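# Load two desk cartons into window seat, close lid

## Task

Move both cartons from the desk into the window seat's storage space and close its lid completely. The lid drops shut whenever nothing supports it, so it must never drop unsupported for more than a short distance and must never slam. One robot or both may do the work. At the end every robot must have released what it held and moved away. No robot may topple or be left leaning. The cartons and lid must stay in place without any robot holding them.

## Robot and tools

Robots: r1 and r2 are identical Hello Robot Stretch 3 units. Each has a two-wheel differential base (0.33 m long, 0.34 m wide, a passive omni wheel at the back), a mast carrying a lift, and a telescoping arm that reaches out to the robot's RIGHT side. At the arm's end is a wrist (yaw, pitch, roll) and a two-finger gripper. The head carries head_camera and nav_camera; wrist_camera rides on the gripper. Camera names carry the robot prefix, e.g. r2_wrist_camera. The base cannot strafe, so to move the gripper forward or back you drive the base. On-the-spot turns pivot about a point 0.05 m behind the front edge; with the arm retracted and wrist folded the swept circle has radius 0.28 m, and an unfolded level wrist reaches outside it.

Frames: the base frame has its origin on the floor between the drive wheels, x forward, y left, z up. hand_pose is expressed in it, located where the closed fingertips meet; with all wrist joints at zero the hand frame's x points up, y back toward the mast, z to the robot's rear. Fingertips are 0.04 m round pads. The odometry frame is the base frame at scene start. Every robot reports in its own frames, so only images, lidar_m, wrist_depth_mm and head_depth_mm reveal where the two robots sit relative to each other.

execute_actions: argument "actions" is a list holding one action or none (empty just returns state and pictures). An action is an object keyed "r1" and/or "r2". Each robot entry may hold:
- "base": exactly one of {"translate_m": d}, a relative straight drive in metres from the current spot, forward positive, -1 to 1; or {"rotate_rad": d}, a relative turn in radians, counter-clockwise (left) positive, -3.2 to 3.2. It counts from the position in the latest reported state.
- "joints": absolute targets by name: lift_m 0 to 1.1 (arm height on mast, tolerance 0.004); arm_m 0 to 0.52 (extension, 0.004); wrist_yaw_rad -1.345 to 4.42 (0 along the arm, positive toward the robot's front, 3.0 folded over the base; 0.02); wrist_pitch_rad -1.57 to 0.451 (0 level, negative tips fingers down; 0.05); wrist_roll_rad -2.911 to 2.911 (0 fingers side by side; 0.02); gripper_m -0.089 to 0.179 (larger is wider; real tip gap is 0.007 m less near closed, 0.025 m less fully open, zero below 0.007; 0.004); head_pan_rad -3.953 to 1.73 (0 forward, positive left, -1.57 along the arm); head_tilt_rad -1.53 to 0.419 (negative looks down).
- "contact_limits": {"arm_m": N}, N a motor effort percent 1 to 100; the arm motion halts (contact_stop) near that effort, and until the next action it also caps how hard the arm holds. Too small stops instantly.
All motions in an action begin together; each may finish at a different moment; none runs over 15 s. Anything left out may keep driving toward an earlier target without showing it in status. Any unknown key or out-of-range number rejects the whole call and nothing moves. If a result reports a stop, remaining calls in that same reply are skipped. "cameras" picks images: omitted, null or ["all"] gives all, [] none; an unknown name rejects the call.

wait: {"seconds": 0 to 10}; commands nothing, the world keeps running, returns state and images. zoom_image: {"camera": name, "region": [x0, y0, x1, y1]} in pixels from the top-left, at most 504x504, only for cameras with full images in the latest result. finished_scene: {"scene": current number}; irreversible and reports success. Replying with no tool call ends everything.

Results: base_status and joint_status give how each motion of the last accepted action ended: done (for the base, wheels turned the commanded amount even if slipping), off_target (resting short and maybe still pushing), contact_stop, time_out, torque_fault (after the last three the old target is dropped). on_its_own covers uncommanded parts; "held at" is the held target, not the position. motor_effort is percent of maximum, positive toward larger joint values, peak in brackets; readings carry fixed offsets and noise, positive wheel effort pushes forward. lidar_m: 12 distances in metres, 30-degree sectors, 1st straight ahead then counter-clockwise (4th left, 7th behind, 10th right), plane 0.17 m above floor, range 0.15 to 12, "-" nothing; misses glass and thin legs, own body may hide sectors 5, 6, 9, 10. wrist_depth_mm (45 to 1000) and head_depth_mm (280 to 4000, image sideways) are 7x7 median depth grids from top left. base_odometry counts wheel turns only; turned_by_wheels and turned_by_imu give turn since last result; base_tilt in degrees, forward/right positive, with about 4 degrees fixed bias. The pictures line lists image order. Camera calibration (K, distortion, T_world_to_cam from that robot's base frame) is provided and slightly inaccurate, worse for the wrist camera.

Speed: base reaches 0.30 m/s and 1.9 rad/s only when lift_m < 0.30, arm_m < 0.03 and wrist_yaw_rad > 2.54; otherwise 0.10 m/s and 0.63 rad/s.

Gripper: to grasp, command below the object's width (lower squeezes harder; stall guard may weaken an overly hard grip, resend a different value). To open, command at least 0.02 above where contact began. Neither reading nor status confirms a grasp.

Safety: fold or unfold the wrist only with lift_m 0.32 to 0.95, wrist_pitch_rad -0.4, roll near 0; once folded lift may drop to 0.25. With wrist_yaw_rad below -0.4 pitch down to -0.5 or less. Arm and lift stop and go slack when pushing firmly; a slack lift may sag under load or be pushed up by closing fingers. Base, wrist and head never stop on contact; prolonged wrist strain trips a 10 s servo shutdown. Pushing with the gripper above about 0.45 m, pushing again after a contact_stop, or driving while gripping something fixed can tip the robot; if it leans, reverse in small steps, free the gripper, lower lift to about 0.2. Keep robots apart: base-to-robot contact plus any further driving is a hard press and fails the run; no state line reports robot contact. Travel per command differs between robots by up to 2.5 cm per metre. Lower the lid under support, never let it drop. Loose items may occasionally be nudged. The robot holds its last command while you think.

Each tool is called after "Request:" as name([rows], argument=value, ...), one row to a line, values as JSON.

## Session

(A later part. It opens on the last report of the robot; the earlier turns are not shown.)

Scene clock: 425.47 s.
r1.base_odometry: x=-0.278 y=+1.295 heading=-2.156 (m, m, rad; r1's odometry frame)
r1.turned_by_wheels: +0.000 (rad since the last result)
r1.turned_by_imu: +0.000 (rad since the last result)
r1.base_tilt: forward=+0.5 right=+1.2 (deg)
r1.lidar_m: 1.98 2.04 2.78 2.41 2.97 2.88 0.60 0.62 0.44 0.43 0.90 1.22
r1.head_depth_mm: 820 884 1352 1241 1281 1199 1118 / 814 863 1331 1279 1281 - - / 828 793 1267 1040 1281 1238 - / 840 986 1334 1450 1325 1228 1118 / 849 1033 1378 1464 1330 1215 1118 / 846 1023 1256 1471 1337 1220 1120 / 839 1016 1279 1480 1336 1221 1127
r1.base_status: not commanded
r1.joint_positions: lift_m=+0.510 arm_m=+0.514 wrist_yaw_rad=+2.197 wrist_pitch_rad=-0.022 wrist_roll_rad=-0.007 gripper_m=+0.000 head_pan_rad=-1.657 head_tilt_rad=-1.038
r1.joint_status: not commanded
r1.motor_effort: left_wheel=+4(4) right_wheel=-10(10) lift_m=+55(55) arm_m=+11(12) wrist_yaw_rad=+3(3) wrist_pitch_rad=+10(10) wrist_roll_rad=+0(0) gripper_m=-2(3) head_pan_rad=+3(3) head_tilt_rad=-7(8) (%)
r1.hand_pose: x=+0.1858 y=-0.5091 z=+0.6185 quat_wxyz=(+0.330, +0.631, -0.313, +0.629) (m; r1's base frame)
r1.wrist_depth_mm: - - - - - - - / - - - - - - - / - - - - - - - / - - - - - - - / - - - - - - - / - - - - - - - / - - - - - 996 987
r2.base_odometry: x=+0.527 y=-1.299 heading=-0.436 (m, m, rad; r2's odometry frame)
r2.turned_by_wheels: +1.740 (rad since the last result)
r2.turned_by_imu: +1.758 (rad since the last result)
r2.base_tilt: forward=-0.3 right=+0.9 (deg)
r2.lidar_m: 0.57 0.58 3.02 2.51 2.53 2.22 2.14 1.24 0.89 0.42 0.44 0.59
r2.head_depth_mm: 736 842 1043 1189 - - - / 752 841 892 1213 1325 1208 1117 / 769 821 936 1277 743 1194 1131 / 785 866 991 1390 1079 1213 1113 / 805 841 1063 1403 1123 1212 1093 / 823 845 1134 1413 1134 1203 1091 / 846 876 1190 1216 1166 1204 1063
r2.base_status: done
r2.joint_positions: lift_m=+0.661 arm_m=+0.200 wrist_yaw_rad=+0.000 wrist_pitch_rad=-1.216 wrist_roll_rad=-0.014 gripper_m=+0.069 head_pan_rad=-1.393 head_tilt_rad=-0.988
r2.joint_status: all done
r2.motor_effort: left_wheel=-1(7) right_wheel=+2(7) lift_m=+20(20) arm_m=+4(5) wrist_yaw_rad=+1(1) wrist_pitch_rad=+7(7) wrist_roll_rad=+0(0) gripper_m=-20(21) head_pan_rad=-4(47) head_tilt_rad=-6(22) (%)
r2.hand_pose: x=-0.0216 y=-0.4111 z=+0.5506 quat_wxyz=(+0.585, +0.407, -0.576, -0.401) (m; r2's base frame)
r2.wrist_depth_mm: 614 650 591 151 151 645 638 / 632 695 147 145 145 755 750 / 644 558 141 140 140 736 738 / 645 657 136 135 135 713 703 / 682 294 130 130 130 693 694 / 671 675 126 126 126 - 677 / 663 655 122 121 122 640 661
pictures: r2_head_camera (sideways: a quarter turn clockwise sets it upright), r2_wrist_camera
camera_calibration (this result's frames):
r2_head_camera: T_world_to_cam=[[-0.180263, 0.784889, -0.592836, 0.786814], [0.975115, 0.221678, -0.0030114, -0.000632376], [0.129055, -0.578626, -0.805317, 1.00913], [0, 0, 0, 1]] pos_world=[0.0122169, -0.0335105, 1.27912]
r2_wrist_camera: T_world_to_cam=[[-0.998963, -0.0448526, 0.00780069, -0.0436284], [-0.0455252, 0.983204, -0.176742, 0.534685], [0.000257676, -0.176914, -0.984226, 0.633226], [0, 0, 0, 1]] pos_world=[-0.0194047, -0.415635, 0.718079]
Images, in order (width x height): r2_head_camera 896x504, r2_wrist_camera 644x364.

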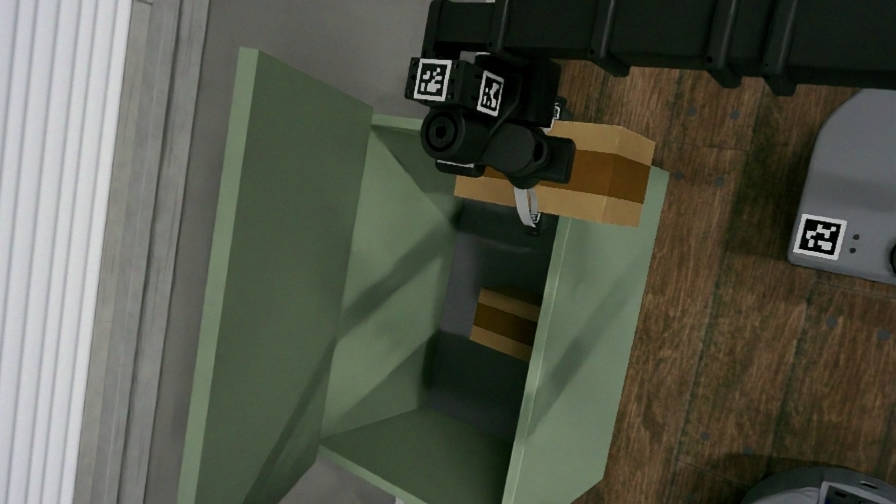

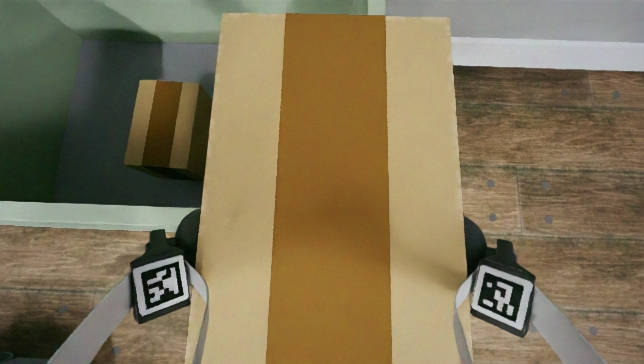

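Request:
execute_actions([
  {"r2":{"base":{"translate_m":0.105},"joints":{"arm_m":0.375}}},
], cameras=["r2_wrist_camera"])

Request:
execute_actions([
  {"r2":{"joints":{"lift_m":0.4}}},
], cameras=["r2_head_camera","r2_wrist_camera"])

Scene clock: 434.30 s.
r1.base_odometry: x=-0.278 y=+1.295 heading=-2.156 (m, m, rad; r1's odometry frame)
r1.turned_by_wheels: +0.000 (rad since the last result)
r1.turned_by_imu: +0.000 (rad since the last result)
r1.base_tilt: forward=+0.6 right=+1.2 (deg)
r1.lidar_m: 1.98 2.05 2.77 2.41 2.98 2.87 0.50 0.62 0.44 0.43 0.90 1.22
r1.head_depth_mm: 816 881 1353 1236 1282 1200 1120 / 813 862 1334 1283 1281 - - / 828 793 1264 1037 1289 1238 - / 842 987 1334 1453 1326 1227 1116 / 851 1031 1373 1466 1333 1213 1121 / 843 1026 1256 1471 1326 1222 1122 / 838 1017 1282 1483 1335 1224 1129
r1.base_status: not commanded
r1.joint_positions: lift_m=+0.510 arm_m=+0.514 wrist_yaw_rad=+2.197 wrist_pitch_rad=-0.022 wrist_roll_rad=-0.007 gripper_m=+0.000 head_pan_rad=-1.657 head_tilt_rad=-1.038
r1.joint_status: not commanded
r1.motor_effort: left_wheel=+4(4) right_wheel=-10(10) lift_m=+55(55) arm_m=+12(11) wrist_yaw_rad=+2(2) wrist_pitch_rad=+10(10) wrist_roll_rad=+0(0) gripper_m=-2(2) head_pan_rad=+3(3) head_tilt_rad=-8(8) (%)
r1.hand_pose: x=+0.1858 y=-0.5091 z=+0.6185 quat_wxyz=(+0.330, +0.631, -0.313, +0.629) (m; r1's base frame)
r1.wrist_depth_mm: - - - - - - - / - - - - - - - / - - - - - - - / - - - - - - - / - - - - - - - / - - - - - - - / - - - - - - 995
r2.base_odometry: x=+0.622 y=-1.343 heading=-0.437 (m, m, rad; r2's odometry frame)
r2.turned_by_wheels: +0.000 (rad since the last result)
r2.turned_by_imu: +0.001 (rad since the last result)
r2.base_tilt: forward=-0.3 right=+0.8 (deg)
r2.lidar_m: 0.50 0.47 3.01 2.48 2.56 2.34 2.24 1.23 0.44 0.42 0.44 0.59
r2.head_depth_mm: 737 807 - - - - - / 753 845 - 1067 1024 1192 1115 / 768 821 917 861 1028 1192 1133 / 784 864 988 1375 1095 1210 1124 / 803 845 1056 1416 1116 1204 1087 / 818 846 1132 1289 1138 1208 1071 / 843 849 995 1472 1313 1206 968
r2.base_status: done
r2.joint_positions: lift_m=+0.661 arm_m=+0.375 wrist_yaw_rad=+0.000 wrist_pitch_rad=-1.216 wrist_roll_rad=-0.014 gripper_m=+0.069 head_pan_rad=-1.393 head_tilt_rad=-0.988
r2.joint_status: all done
r2.motor_effort: left_wheel=-2(3) right_wheel=+2(7) lift_m=+20(20) arm_m=+4(4) wrist_yaw_rad=+1(0) wrist_pitch_rad=+7(7) wrist_roll_rad=+0(0) gripper_m=-20(20) head_pan_rad=-4(4) head_tilt_rad=-6(6) (%)
r2.hand_pose: x=-0.0216 y=-0.5861 z=+0.5506 quat_wxyz=(+0.585, +0.407, -0.576, -0.401) (m; r2's base frame)
r2.wrist_depth_mm: 404 395 355 150 151 378 390 / 504 526 147 145 145 486 507 / 528 665 141 139 140 643 674 / 528 655 136 135 135 692 713 / 534 634 130 130 130 680 684 / 543 613 126 126 126 - 661 / 485 454 122 122 122 277 656
pictures: r2_wrist_camera
camera_calibration (this result's frames):
r2_wrist_camera: T_world_to_cam=[[-0.998968, -0.0447561, 0.00779259, -0.0514201], [-0.0454288, 0.98324, -0.176565, 0.706604], [0.000240381, -0.176737, -0.984258, 0.602387], [0, 0, 0, 1]] pos_world=[-0.0194116, -0.590599, 0.718067]
Images, in order (width x height): r2_wrist_camera 644x364.

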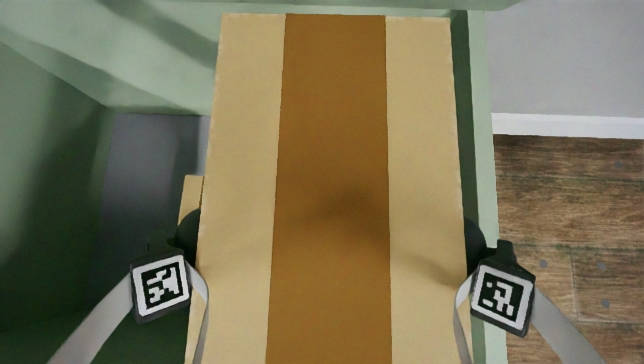

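Scene clock: 437.50 s.
r1.base_odometry: x=-0.278 y=+1.295 heading=-2.156 (m, m, rad; r1's odometry frame)
r1.turned_by_wheels: +0.000 (rad since the last result)
r1.turned_by_imu: +0.000 (rad since the last result)
r1.base_tilt: forward=+0.6 right=+1.0 (deg)
r1.lidar_m: 1.98 2.05 2.78 2.41 2.97 2.88 0.49 0.61 0.44 0.43 0.90 1.22
r1.head_depth_mm: 821 883 1352 1237 1277 1207 1119 / 814 865 1334 1283 1281 - - / 829 791 1258 1041 1284 1238 - / 841 991 1333 1459 1324 1230 1120 / 850 1032 1370 1473 1330 1215 1115 / 844 1023 1250 1477 1336 1215 1119 / 837 1012 1279 1479 1344 1223 1124
r1.base_status: not commanded
r1.joint_positions: lift_m=+0.510 arm_m=+0.514 wrist_yaw_rad=+2.197 wrist_pitch_rad=-0.022 wrist_roll_rad=-0.007 gripper_m=+0.000 head_pan_rad=-1.657 head_tilt_rad=-1.038
r1.joint_status: not commanded
r1.motor_effort: left_wheel=+4(4) right_wheel=-10(10) lift_m=+55(55) arm_m=+12(11) wrist_yaw_rad=+2(3) wrist_pitch_rad=+10(10) wrist_roll_rad=+0(0) gripper_m=-1(3) head_pan_rad=+3(3) head_tilt_rad=-7(8) (%)
r1.hand_pose: x=+0.1858 y=-0.5091 z=+0.6185 quat_wxyz=(+0.330, +0.631, -0.313, +0.629) (m; r1's base frame)
r1.wrist_depth_mm: - - - - - - - / - - - - - - - / - - - - - - - / - - - - - - - / - - - - - - - / - - - - - - - / - - - - - 994 971
r2.base_odometry: x=+0.622 y=-1.343 heading=-0.437 (m, m, rad; r2's odometry frame)
r2.turned_by_wheels: +0.000 (rad since the last result)
r2.turned_by_imu: +0.000 (rad since the last result)
r2.base_tilt: forward=-0.3 right=+0.9 (deg)
r2.lidar_m: 0.50 0.47 3.03 2.48 2.56 2.33 2.24 1.23 0.44 0.42 0.43 0.59
r2.head_depth_mm: 735 804 834 1262 1332 1215 1096 / 749 845 878 1226 979 1196 - / 767 824 934 1301 1032 1194 1130 / 784 863 990 1366 1093 1212 1124 / 806 842 1058 1420 1114 1210 1089 / 825 845 1137 1290 1127 1201 1074 / 843 850 994 1472 1304 1205 970
r2.base_status: not commanded
r2.joint_positions: lift_m=+0.401 arm_m=+0.375 wrist_yaw_rad=+0.000 wrist_pitch_rad=-1.216 wrist_roll_rad=-0.014 gripper_m=+0.069 head_pan_rad=-1.393 head_tilt_rad=-0.988
r2.joint_status: all done
r2.motor_effort: left_wheel=-2(2) right_wheel=+2(2) lift_m=+20(20) arm_m=+3(4) wrist_yaw_rad=+0(0) wrist_pitch_rad=+7(7) wrist_roll_rad=+0(1) gripper_m=-20(20) head_pan_rad=-3(3) head_tilt_rad=-7(6) (%)
r2.hand_pose: x=-0.0216 y=-0.5861 z=+0.2906 quat_wxyz=(+0.584, +0.407, -0.576, -0.401) (m; r2's base frame)
r2.wrist_depth_mm: 402 400 355 150 151 255 169 / 420 420 147 145 145 254 168 / 404 285 141 139 140 252 167 / 278 277 136 134 135 249 166 / 269 267 131 130 130 231 164 / 263 261 126 125 126 - 163 / 362 360 122 122 122 225 155
pictures: r2_head_camera (sideways: a quarter turn clockwise sets it upright), r2_wrist_camera
camera_calibration (this result's frames):
r2_head_camera: T_world_to_cam=[[-0.180174, 0.784925, -0.592815, 0.786786], [0.975141, 0.221564, -0.00301019, -0.000634106], [0.128983, -0.578621, -0.805333, 1.00915], [0, 0, 0, 1]] pos_world=[0.0122128, -0.0335106, 1.27912]
r2_wrist_camera: T_world_to_cam=[[-0.998968, -0.0447559, 0.00779045, -0.049393], [-0.0454283, 0.983249, -0.176518, 0.660682], [0.000240286, -0.17669, -0.984267, 0.346512], [0, 0, 0, 1]] pos_world=[-0.0194117, -0.5906, 0.458068]
Images, in order (width x height): r2_head_camera 896x504, r2_wrist_camera 644x364.

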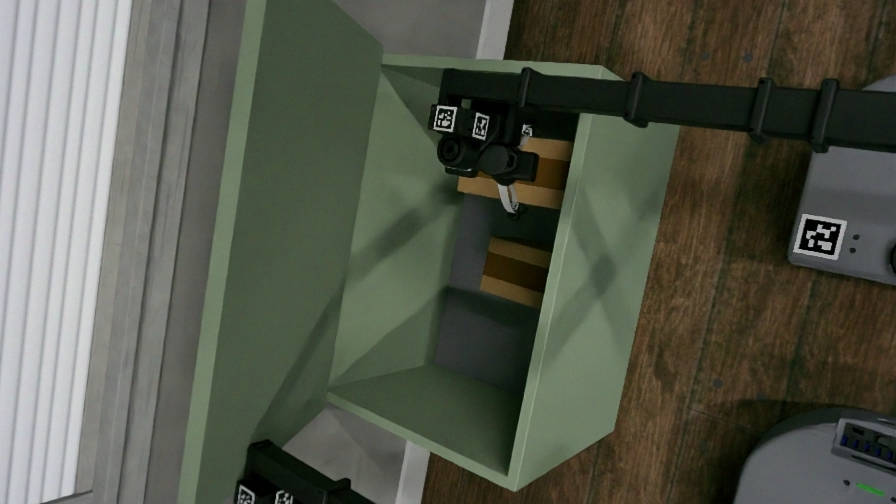

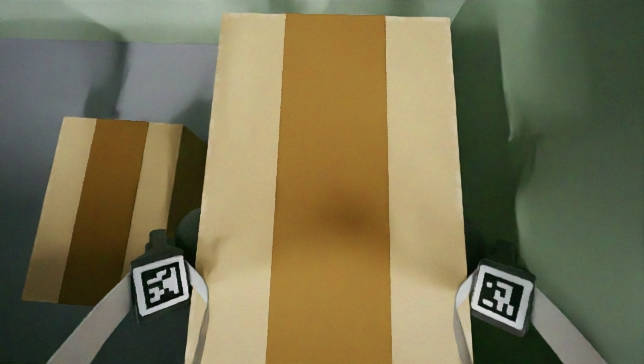

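Request:
execute_actions([
  {"r2":{"joints":{"lift_m":0.262}}},
], cameras=[])

Request:
execute_actions([
  {"r2":{"joints":{"gripper_m":0.145}}},
], cameras=[])

Request:
execute_actions([
  {"r2":{"joints":{"lift_m":0.57}}},
], cameras=["r2_wrist_camera"])

Request:
execute_actions([
  {"r1":{"joints":{"arm_m":0.46,"lift_m":0.485},"contact_limits":{"arm_m":36}},"r2":{"joints":{"arm_m":0.15}}},
], cameras=["r1_head_camera","r2_head_camera"])

Scene clock: 449.20 s.
r1.base_odometry: x=-0.278 y=+1.295 heading=-2.156 (m, m, rad; r1's odometry frame)
r1.turned_by_wheels: +0.000 (rad since the last result)
r1.turned_by_imu: +0.000 (rad since the last result)
r1.base_tilt: forward=+0.8 right=+1.1 (deg)
r1.lidar_m: 1.98 2.04 2.77 2.42 2.97 2.88 0.49 0.61 0.44 0.43 0.90 1.22
r1.head_depth_mm: 819 884 1352 1242 1283 1198 1121 / 811 866 1334 1277 1280 - - / 826 792 1265 1041 1286 1237 - / 841 987 1334 1458 1332 1227 1114 / 849 1038 1370 1476 1329 1216 1115 / 846 1026 1254 1476 1338 1220 1121 / 840 1013 1284 1473 1339 1221 1118
r1.base_status: not commanded
r1.joint_positions: lift_m=+0.510 arm_m=+0.514 wrist_yaw_rad=+2.197 wrist_pitch_rad=-0.022 wrist_roll_rad=-0.007 gripper_m=+0.000 head_pan_rad=-1.657 head_tilt_rad=-1.038
r1.joint_status: not commanded
r1.motor_effort: left_wheel=+4(4) right_wheel=-10(10) lift_m=+55(55) arm_m=+11(11) wrist_yaw_rad=+2(4) wrist_pitch_rad=+10(10) wrist_roll_rad=+0(0) gripper_m=-2(2) head_pan_rad=+3(4) head_tilt_rad=-8(8) (%)
r1.hand_pose: x=+0.1858 y=-0.5091 z=+0.6185 quat_wxyz=(+0.330, +0.631, -0.313, +0.629) (m; r1's base frame)
r1.wrist_depth_mm: - - - - - - - / - - - - - - - / - - - - - - - / - - - - - - - / - - - - - - - / - - - - - - - / - - - - - 994 963
r2.base_odometry: x=+0.622 y=-1.343 heading=-0.437 (m, m, rad; r2's odometry frame)
r2.turned_by_wheels: +0.000 (rad since the last result)
r2.turned_by_imu: +0.000 (rad since the last result)
r2.base_tilt: forward=-0.3 right=+0.9 (deg)
r2.lidar_m: 0.51 0.47 3.02 2.48 2.57 2.33 2.24 1.23 0.44 0.42 0.43 0.59
r2.head_depth_mm: 734 804 829 1258 1346 1207 1095 / 751 846 879 1254 980 1195 1110 / 768 822 930 1357 1015 1187 - / 786 861 992 1382 1100 1210 1121 / 803 843 1061 1407 1117 1203 1086 / 824 841 1134 1291 1131 1206 1078 / 839 850 994 1480 1308 1211 965
r2.base_status: not commanded
r2.joint_positions: lift_m=+0.263 arm_m=+0.375 wrist_yaw_rad=+0.000 wrist_pitch_rad=-1.216 wrist_roll_rad=-0.014 gripper_m=+0.069 head_pan_rad=-1.393 head_tilt_rad=-0.988
r2.joint_status: all done
r2.motor_effort: left_wheel=-2(2) right_wheel=+2(2) lift_m=+19(22) arm_m=+4(4) wrist_yaw_rad=+0(1) wrist_pitch_rad=+7(7) wrist_roll_rad=+0(0) gripper_m=-21(21) head_pan_rad=-3(3) head_tilt_rad=-6(6) (%)
r2.hand_pose: x=-0.0216 y=-0.5860 z=+0.1526 quat_wxyz=(+0.584, +0.407, -0.576, -0.402) (m; r2's base frame)
r2.wrist_depth_mm: 280 281 276 150 150 257 168 / 158 270 146 144 144 254 167 / 160 218 141 139 140 251 167 / 162 224 135 134 135 249 165 / 164 214 130 130 130 231 165 / 167 202 126 126 126 - 163 / 164 232 122 122 122 225 155
pictures: none
No camera images: the call's "cameras" was empty. Leave "cameras" out to get every camera's image.

Scene clock: 450.47 s.
r1.base_odometry: x=-0.278 y=+1.295 heading=-2.156 (m, m, rad; r1's odometry frame)
r1.turned_by_wheels: +0.000 (rad since the last result)
r1.turned_by_imu: +0.000 (rad since the last result)
r1.base_tilt: forward=+0.6 right=+1.2 (deg)
r1.lidar_m: 1.97 2.04 2.77 2.41 2.97 2.87 0.49 0.61 0.44 0.43 0.90 1.22
r1.head_depth_mm: 818 880 1357 1240 1276 1206 1117 / 814 865 1333 1280 1284 - - / 828 792 1260 1037 1284 1233 - / 840 988 1334 1461 1326 1229 1115 / 848 1030 1376 1460 1331 1219 1116 / 844 1024 1252 1466 1328 1219 1119 / 837 1014 1282 1474 1341 1219 1120
r1.base_status: not commanded
r1.joint_positions: lift_m=+0.510 arm_m=+0.514 wrist_yaw_rad=+2.197 wrist_pitch_rad=-0.022 wrist_roll_rad=-0.007 gripper_m=+0.000 head_pan_rad=-1.657 head_tilt_rad=-1.038
r1.joint_status: not commanded
r1.motor_effort: left_wheel=+4(4) right_wheel=-10(10) lift_m=+55(55) arm_m=+11(11) wrist_yaw_rad=+2(2) wrist_pitch_rad=+11(10) wrist_roll_rad=+0(0) gripper_m=-2(2) head_pan_rad=+4(4) head_tilt_rad=-8(7) (%)
r1.hand_pose: x=+0.1858 y=-0.5091 z=+0.6185 quat_wxyz=(+0.330, +0.631, -0.313, +0.629) (m; r1's base frame)
r1.wrist_depth_mm: - - - - - - - / - - - - - - - / - - - - - - - / - - - - - - - / - - - - - - - / - - - - - - - / - - - - - 999 960
r2.base_odometry: x=+0.622 y=-1.343 heading=-0.437 (m, m, rad; r2's odometry frame)
r2.turned_by_wheels: +0.000 (rad since the last result)
r2.turned_by_imu: +0.000 (rad since the last result)
r2.base_tilt: forward=-0.4 right=+0.9 (deg)
r2.lidar_m: 0.51 0.47 3.02 2.48 2.56 2.34 2.24 1.23 0.44 0.42 0.43 0.59
r2.head_depth_mm: 734 804 832 1263 1345 1214 1098 / 750 845 880 1261 979 1197 1108 / 767 822 933 1355 1015 1194 - / 788 862 992 1371 1096 1212 1122 / 808 842 1065 1409 1114 1206 1091 / 822 846 1139 1283 1128 1203 1081 / 840 853 996 1493 1305 1213 967
r2.base_status: not commanded
r2.joint_positions: lift_m=+0.263 arm_m=+0.375 wrist_yaw_rad=+0.000 wrist_pitch_rad=-1.210 wrist_roll_rad=-0.014 gripper_m=+0.145 head_pan_rad=-1.393 head_tilt_rad=-0.988
r2.joint_status: all done
r2.motor_effort: left_wheel=-1(2) right_wheel=+2(2) lift_m=+20(19) arm_m=+3(4) wrist_yaw_rad=+1(0) wrist_pitch_rad=+5(7) wrist_roll_rad=+0(0) gripper_m=+0(80) head_pan_rad=-3(3) head_tilt_rad=-5(6) (%)
r2.hand_pose: x=-0.0216 y=-0.5875 z=+0.1530 quat_wxyz=(+0.586, +0.405, -0.577, -0.400) (m; r2's base frame)
r2.wrist_depth_mm: 284 285 283 152 152 260 169 / 158 272 148 146 147 257 167 / 160 219 144 142 142 252 167 / 162 222 139 137 138 250 166 / 164 200 134 133 134 232 164 / 163 - 130 129 130 - 163 / - 234 126 125 126 226 155
pictures: none
No camera images: the call's "cameras" was empty. Leave "cameras" out to get every camera's image.

Scene clock: 454.10 s.
r1.base_odometry: x=-0.278 y=+1.295 heading=-2.156 (m, m, rad; r1's odometry frame)
r1.turned_by_wheels: +0.000 (rad since the last result)
r1.turned_by_imu: +0.000 (rad since the last result)
r1.base_tilt: forward=+0.6 right=+1.1 (deg)
r1.lidar_m: 1.97 2.04 2.77 2.41 2.98 2.88 0.49 0.62 0.45 0.43 0.90 1.22
r1.head_depth_mm: 818 881 1352 1241 1277 1202 1121 / 814 864 1333 1283 1283 - - / 826 793 1260 1041 1288 1240 - / 841 986 1337 1461 1323 1223 1116 / 850 1031 1378 1468 1331 1215 1120 / 845 1026 1253 1468 1333 1220 1119 / 836 1016 1281 1483 1339 1219 1125
r1.base_status: not commanded
r1.joint_positions: lift_m=+0.510 arm_m=+0.514 wrist_yaw_rad=+2.197 wrist_pitch_rad=-0.022 wrist_roll_rad=-0.007 gripper_m=+0.000 head_pan_rad=-1.657 head_tilt_rad=-1.038
r1.joint_status: not commanded
r1.motor_effort: left_wheel=+4(4) right_wheel=-10(10) lift_m=+55(55) arm_m=+11(12) wrist_yaw_rad=+3(2) wrist_pitch_rad=+10(10) wrist_roll_rad=+0(0) gripper_m=-2(2) head_pan_rad=+3(3) head_tilt_rad=-8(8) (%)
r1.hand_pose: x=+0.1858 y=-0.5091 z=+0.6185 quat_wxyz=(+0.330, +0.631, -0.313, +0.629) (m; r1's base frame)
r1.wrist_depth_mm: - - - - - - - / - - - - - - - / - - - - - - - / - - - - - - - / - - - - - - - / - - - - - - - / - - - - - - 974
r2.base_odometry: x=+0.622 y=-1.343 heading=-0.437 (m, m, rad; r2's odometry frame)
r2.turned_by_wheels: +0.000 (rad since the last result)
r2.turned_by_imu: +0.000 (rad since the last result)
r2.base_tilt: forward=-0.3 right=+0.9 (deg)
r2.lidar_m: 0.50 0.47 3.00 2.48 2.57 2.33 2.25 1.23 0.44 0.42 0.43 0.59
r2.head_depth_mm: 733 805 794 1291 1359 1215 1088 / 752 843 814 1303 1092 1189 - / 772 821 928 1332 1079 1189 1134 / 786 863 990 1380 1097 1205 1127 / 806 841 1058 1414 1119 1212 1090 / 820 840 1132 1287 1134 1216 1072 / 843 854 997 1476 1305 1203 964
r2.base_status: not commanded
r2.joint_positions: lift_m=+0.569 arm_m=+0.375 wrist_yaw_rad=+0.000 wrist_pitch_rad=-1.209 wrist_roll_rad=-0.014 gripper_m=+0.145 head_pan_rad=-1.393 head_tilt_rad=-0.988
r2.joint_status: all done
r2.motor_effort: left_wheel=-2(2) right_wheel=+2(2) lift_m=+57(58) arm_m=+4(4) wrist_yaw_rad=+1(0) wrist_pitch_rad=+4(5) wrist_roll_rad=+0(0) gripper_m=+0(0) head_pan_rad=-3(4) head_tilt_rad=-5(6) (%)
r2.hand_pose: x=-0.0216 y=-0.5877 z=+0.4598 quat_wxyz=(+0.586, +0.405, -0.577, -0.400) (m; r2's base frame)
r2.wrist_depth_mm: 398 393 386 383 371 258 385 / 492 517 503 501 454 253 497 / 526 575 579 582 517 252 632 / 524 556 499 445 503 250 623 / 538 542 449 434 489 231 604 / 522 - 531 419 481 - 581 / 451 468 484 458 428 243 560
pictures: r2_wrist_camera
camera_calibration (this result's frames):
r2_wrist_camera: T_world_to_cam=[[-0.998968, -0.0447002, 0.00808243, -0.0508856], [-0.0454244, 0.982073, -0.182944, 0.694412], [0.000240072, -0.183122, -0.98309, 0.508438], [0, 0, 0, 1]] pos_world=[-0.0194119, -0.591132, 0.62729]
Images, in order (width x height): r2_wrist_camera 644x364.

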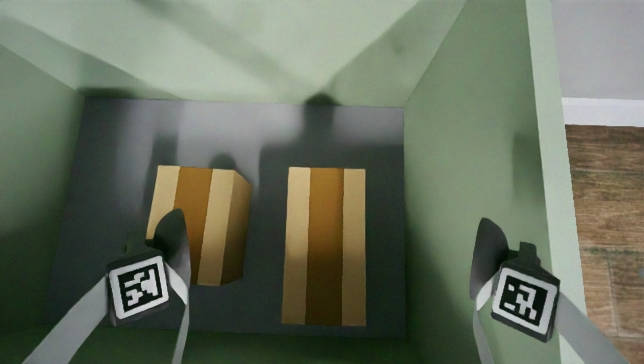

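Scene clock: 457.00 s.
r1.base_odometry: x=-0.278 y=+1.295 heading=-2.157 (m, m, rad; r1's odometry frame)
r1.turned_by_wheels: +0.000 (rad since the last result)
r1.turned_by_imu: -0.001 (rad since the last result)
r1.base_tilt: forward=+0.5 right=+1.0 (deg)
r1.lidar_m: 1.98 2.04 2.78 2.41 2.97 2.87 0.49 0.62 0.44 0.43 0.90 1.22
r1.head_depth_mm: 880 916 1351 1239 1278 1202 1129 / 873 970 1338 1278 1281 - - / 850 964 1261 1061 1284 1240 - / 839 1030 1385 1443 1324 1227 1116 / 849 1035 1261 1473 1330 1217 1118 / 847 1027 1301 1445 1326 1218 1121 / 837 1014 1286 1474 1334 1220 1125
r1.base_status: not commanded
r1.joint_positions: lift_m=+0.485 arm_m=+0.460 wrist_yaw_rad=+2.197 wrist_pitch_rad=-0.022 wrist_roll_rad=-0.007 gripper_m=+0.000 head_pan_rad=-1.657 head_tilt_rad=-1.038
r1.joint_status: all done
r1.motor_effort: left_wheel=-1(4) right_wheel=+4(10) lift_m=+45(48) arm_m=+1(14) wrist_yaw_rad=+2(2) wrist_pitch_rad=+10(10) wrist_roll_rad=+0(0) gripper_m=-2(1) head_pan_rad=+3(3) head_tilt_rad=-8(7) (%)
r1.contact_limits: arm_m 36 (drawing in: default 22, maximum 36; extending or still: default 29, maximum 48)
r1.hand_pose: x=+0.1857 y=-0.4549 z=+0.5938 quat_wxyz=(+0.330, +0.631, -0.313, +0.629) (m; r1's base frame)
r1.wrist_depth_mm: - - - - - - - / - - - - - - - / - - - - - - - / - - - - - - - / - - - - - - - / - - - - - - - / - - - - 986 976 942
r2.base_odometry: x=+0.622 y=-1.343 heading=-0.437 (m, m, rad; r2's odometry frame)
r2.turned_by_wheels: +0.000 (rad since the last result)
r2.turned_by_imu: +0.000 (rad since the last result)
r2.base_tilt: forward=-0.3 right=+0.9 (deg)
r2.lidar_m: 0.50 0.47 3.01 2.48 2.57 2.33 2.24 1.23 0.44 0.42 0.43 0.59
r2.head_depth_mm: 736 846 959 1252 1357 1221 1089 / 752 870 972 1268 - 1196 - / 768 912 1006 1354 1200 1190 1130 / 787 934 1020 1372 1119 1208 1122 / 805 961 1074 1407 1116 1214 1090 / 825 987 1082 1277 1136 1206 1079 / 845 1002 837 1473 1307 1210 971
r2.base_status: not commanded
r2.joint_positions: lift_m=+0.569 arm_m=+0.150 wrist_yaw_rad=+0.000 wrist_pitch_rad=-1.209 wrist_roll_rad=-0.014 gripper_m=+0.145 head_pan_rad=-1.393 head_tilt_rad=-0.988
r2.joint_status: all done
r2.motor_effort: left_wheel=-2(2) right_wheel=+2(2) lift_m=+57(57) arm_m=-5(5) wrist_yaw_rad=+0(0) wrist_pitch_rad=+4(4) wrist_roll_rad=+0(0) gripper_m=+0(1) head_pan_rad=-4(4) head_tilt_rad=-6(6) (%)
r2.hand_pose: x=-0.0216 y=-0.3634 z=+0.4598 quat_wxyz=(+0.586, +0.405, -0.577, -0.399) (m; r2's base frame)
r2.wrist_depth_mm: 521 631 620 621 542 260 680 / 527 595 481 473 529 258 667 / 218 215 214 456 400 222 644 / 349 326 306 290 275 264 616 / 598 610 607 598 602 605 609 / 593 - 592 588 586 - 587 / 577 568 576 572 573 567 565
pictures: r1_head_camera (sideways: a quarter turn clockwise sets it upright), r2_head_camera (sideways: a quarter turn clockwise sets it upright)
camera_calibration (this result's frames):
r1_head_camera: T_world_to_cam=[[0.058415, 0.884698, -0.462491, 0.624834], [0.998279, -0.0541959, 0.0224165, -0.0331604], [-0.00523331, -0.463004, -0.88634, 1.11776], [0, 0, 0, 1]] pos_world=[0.00245326, -0.0370584, 1.28044]
r2_head_camera: T_world_to_cam=[[-0.180174, 0.784927, -0.592813, 0.786783], [0.975141, 0.221564, -0.00301006, -0.000634273], [0.128983, -0.578619, -0.805335, 1.00916], [0, 0, 0, 1]] pos_world=[0.0122128, -0.0335105, 1.27912]
Images, in order (width x height): r1_head_camera 896x504, r2_head_camera 896x504.

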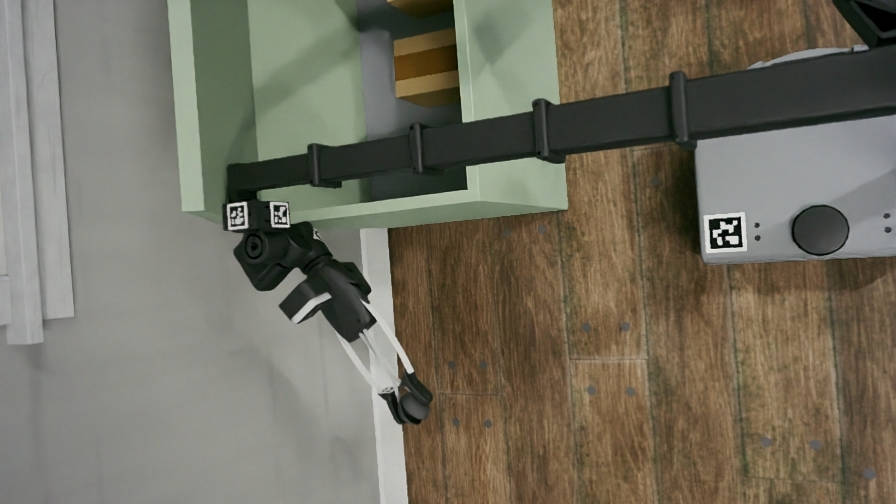

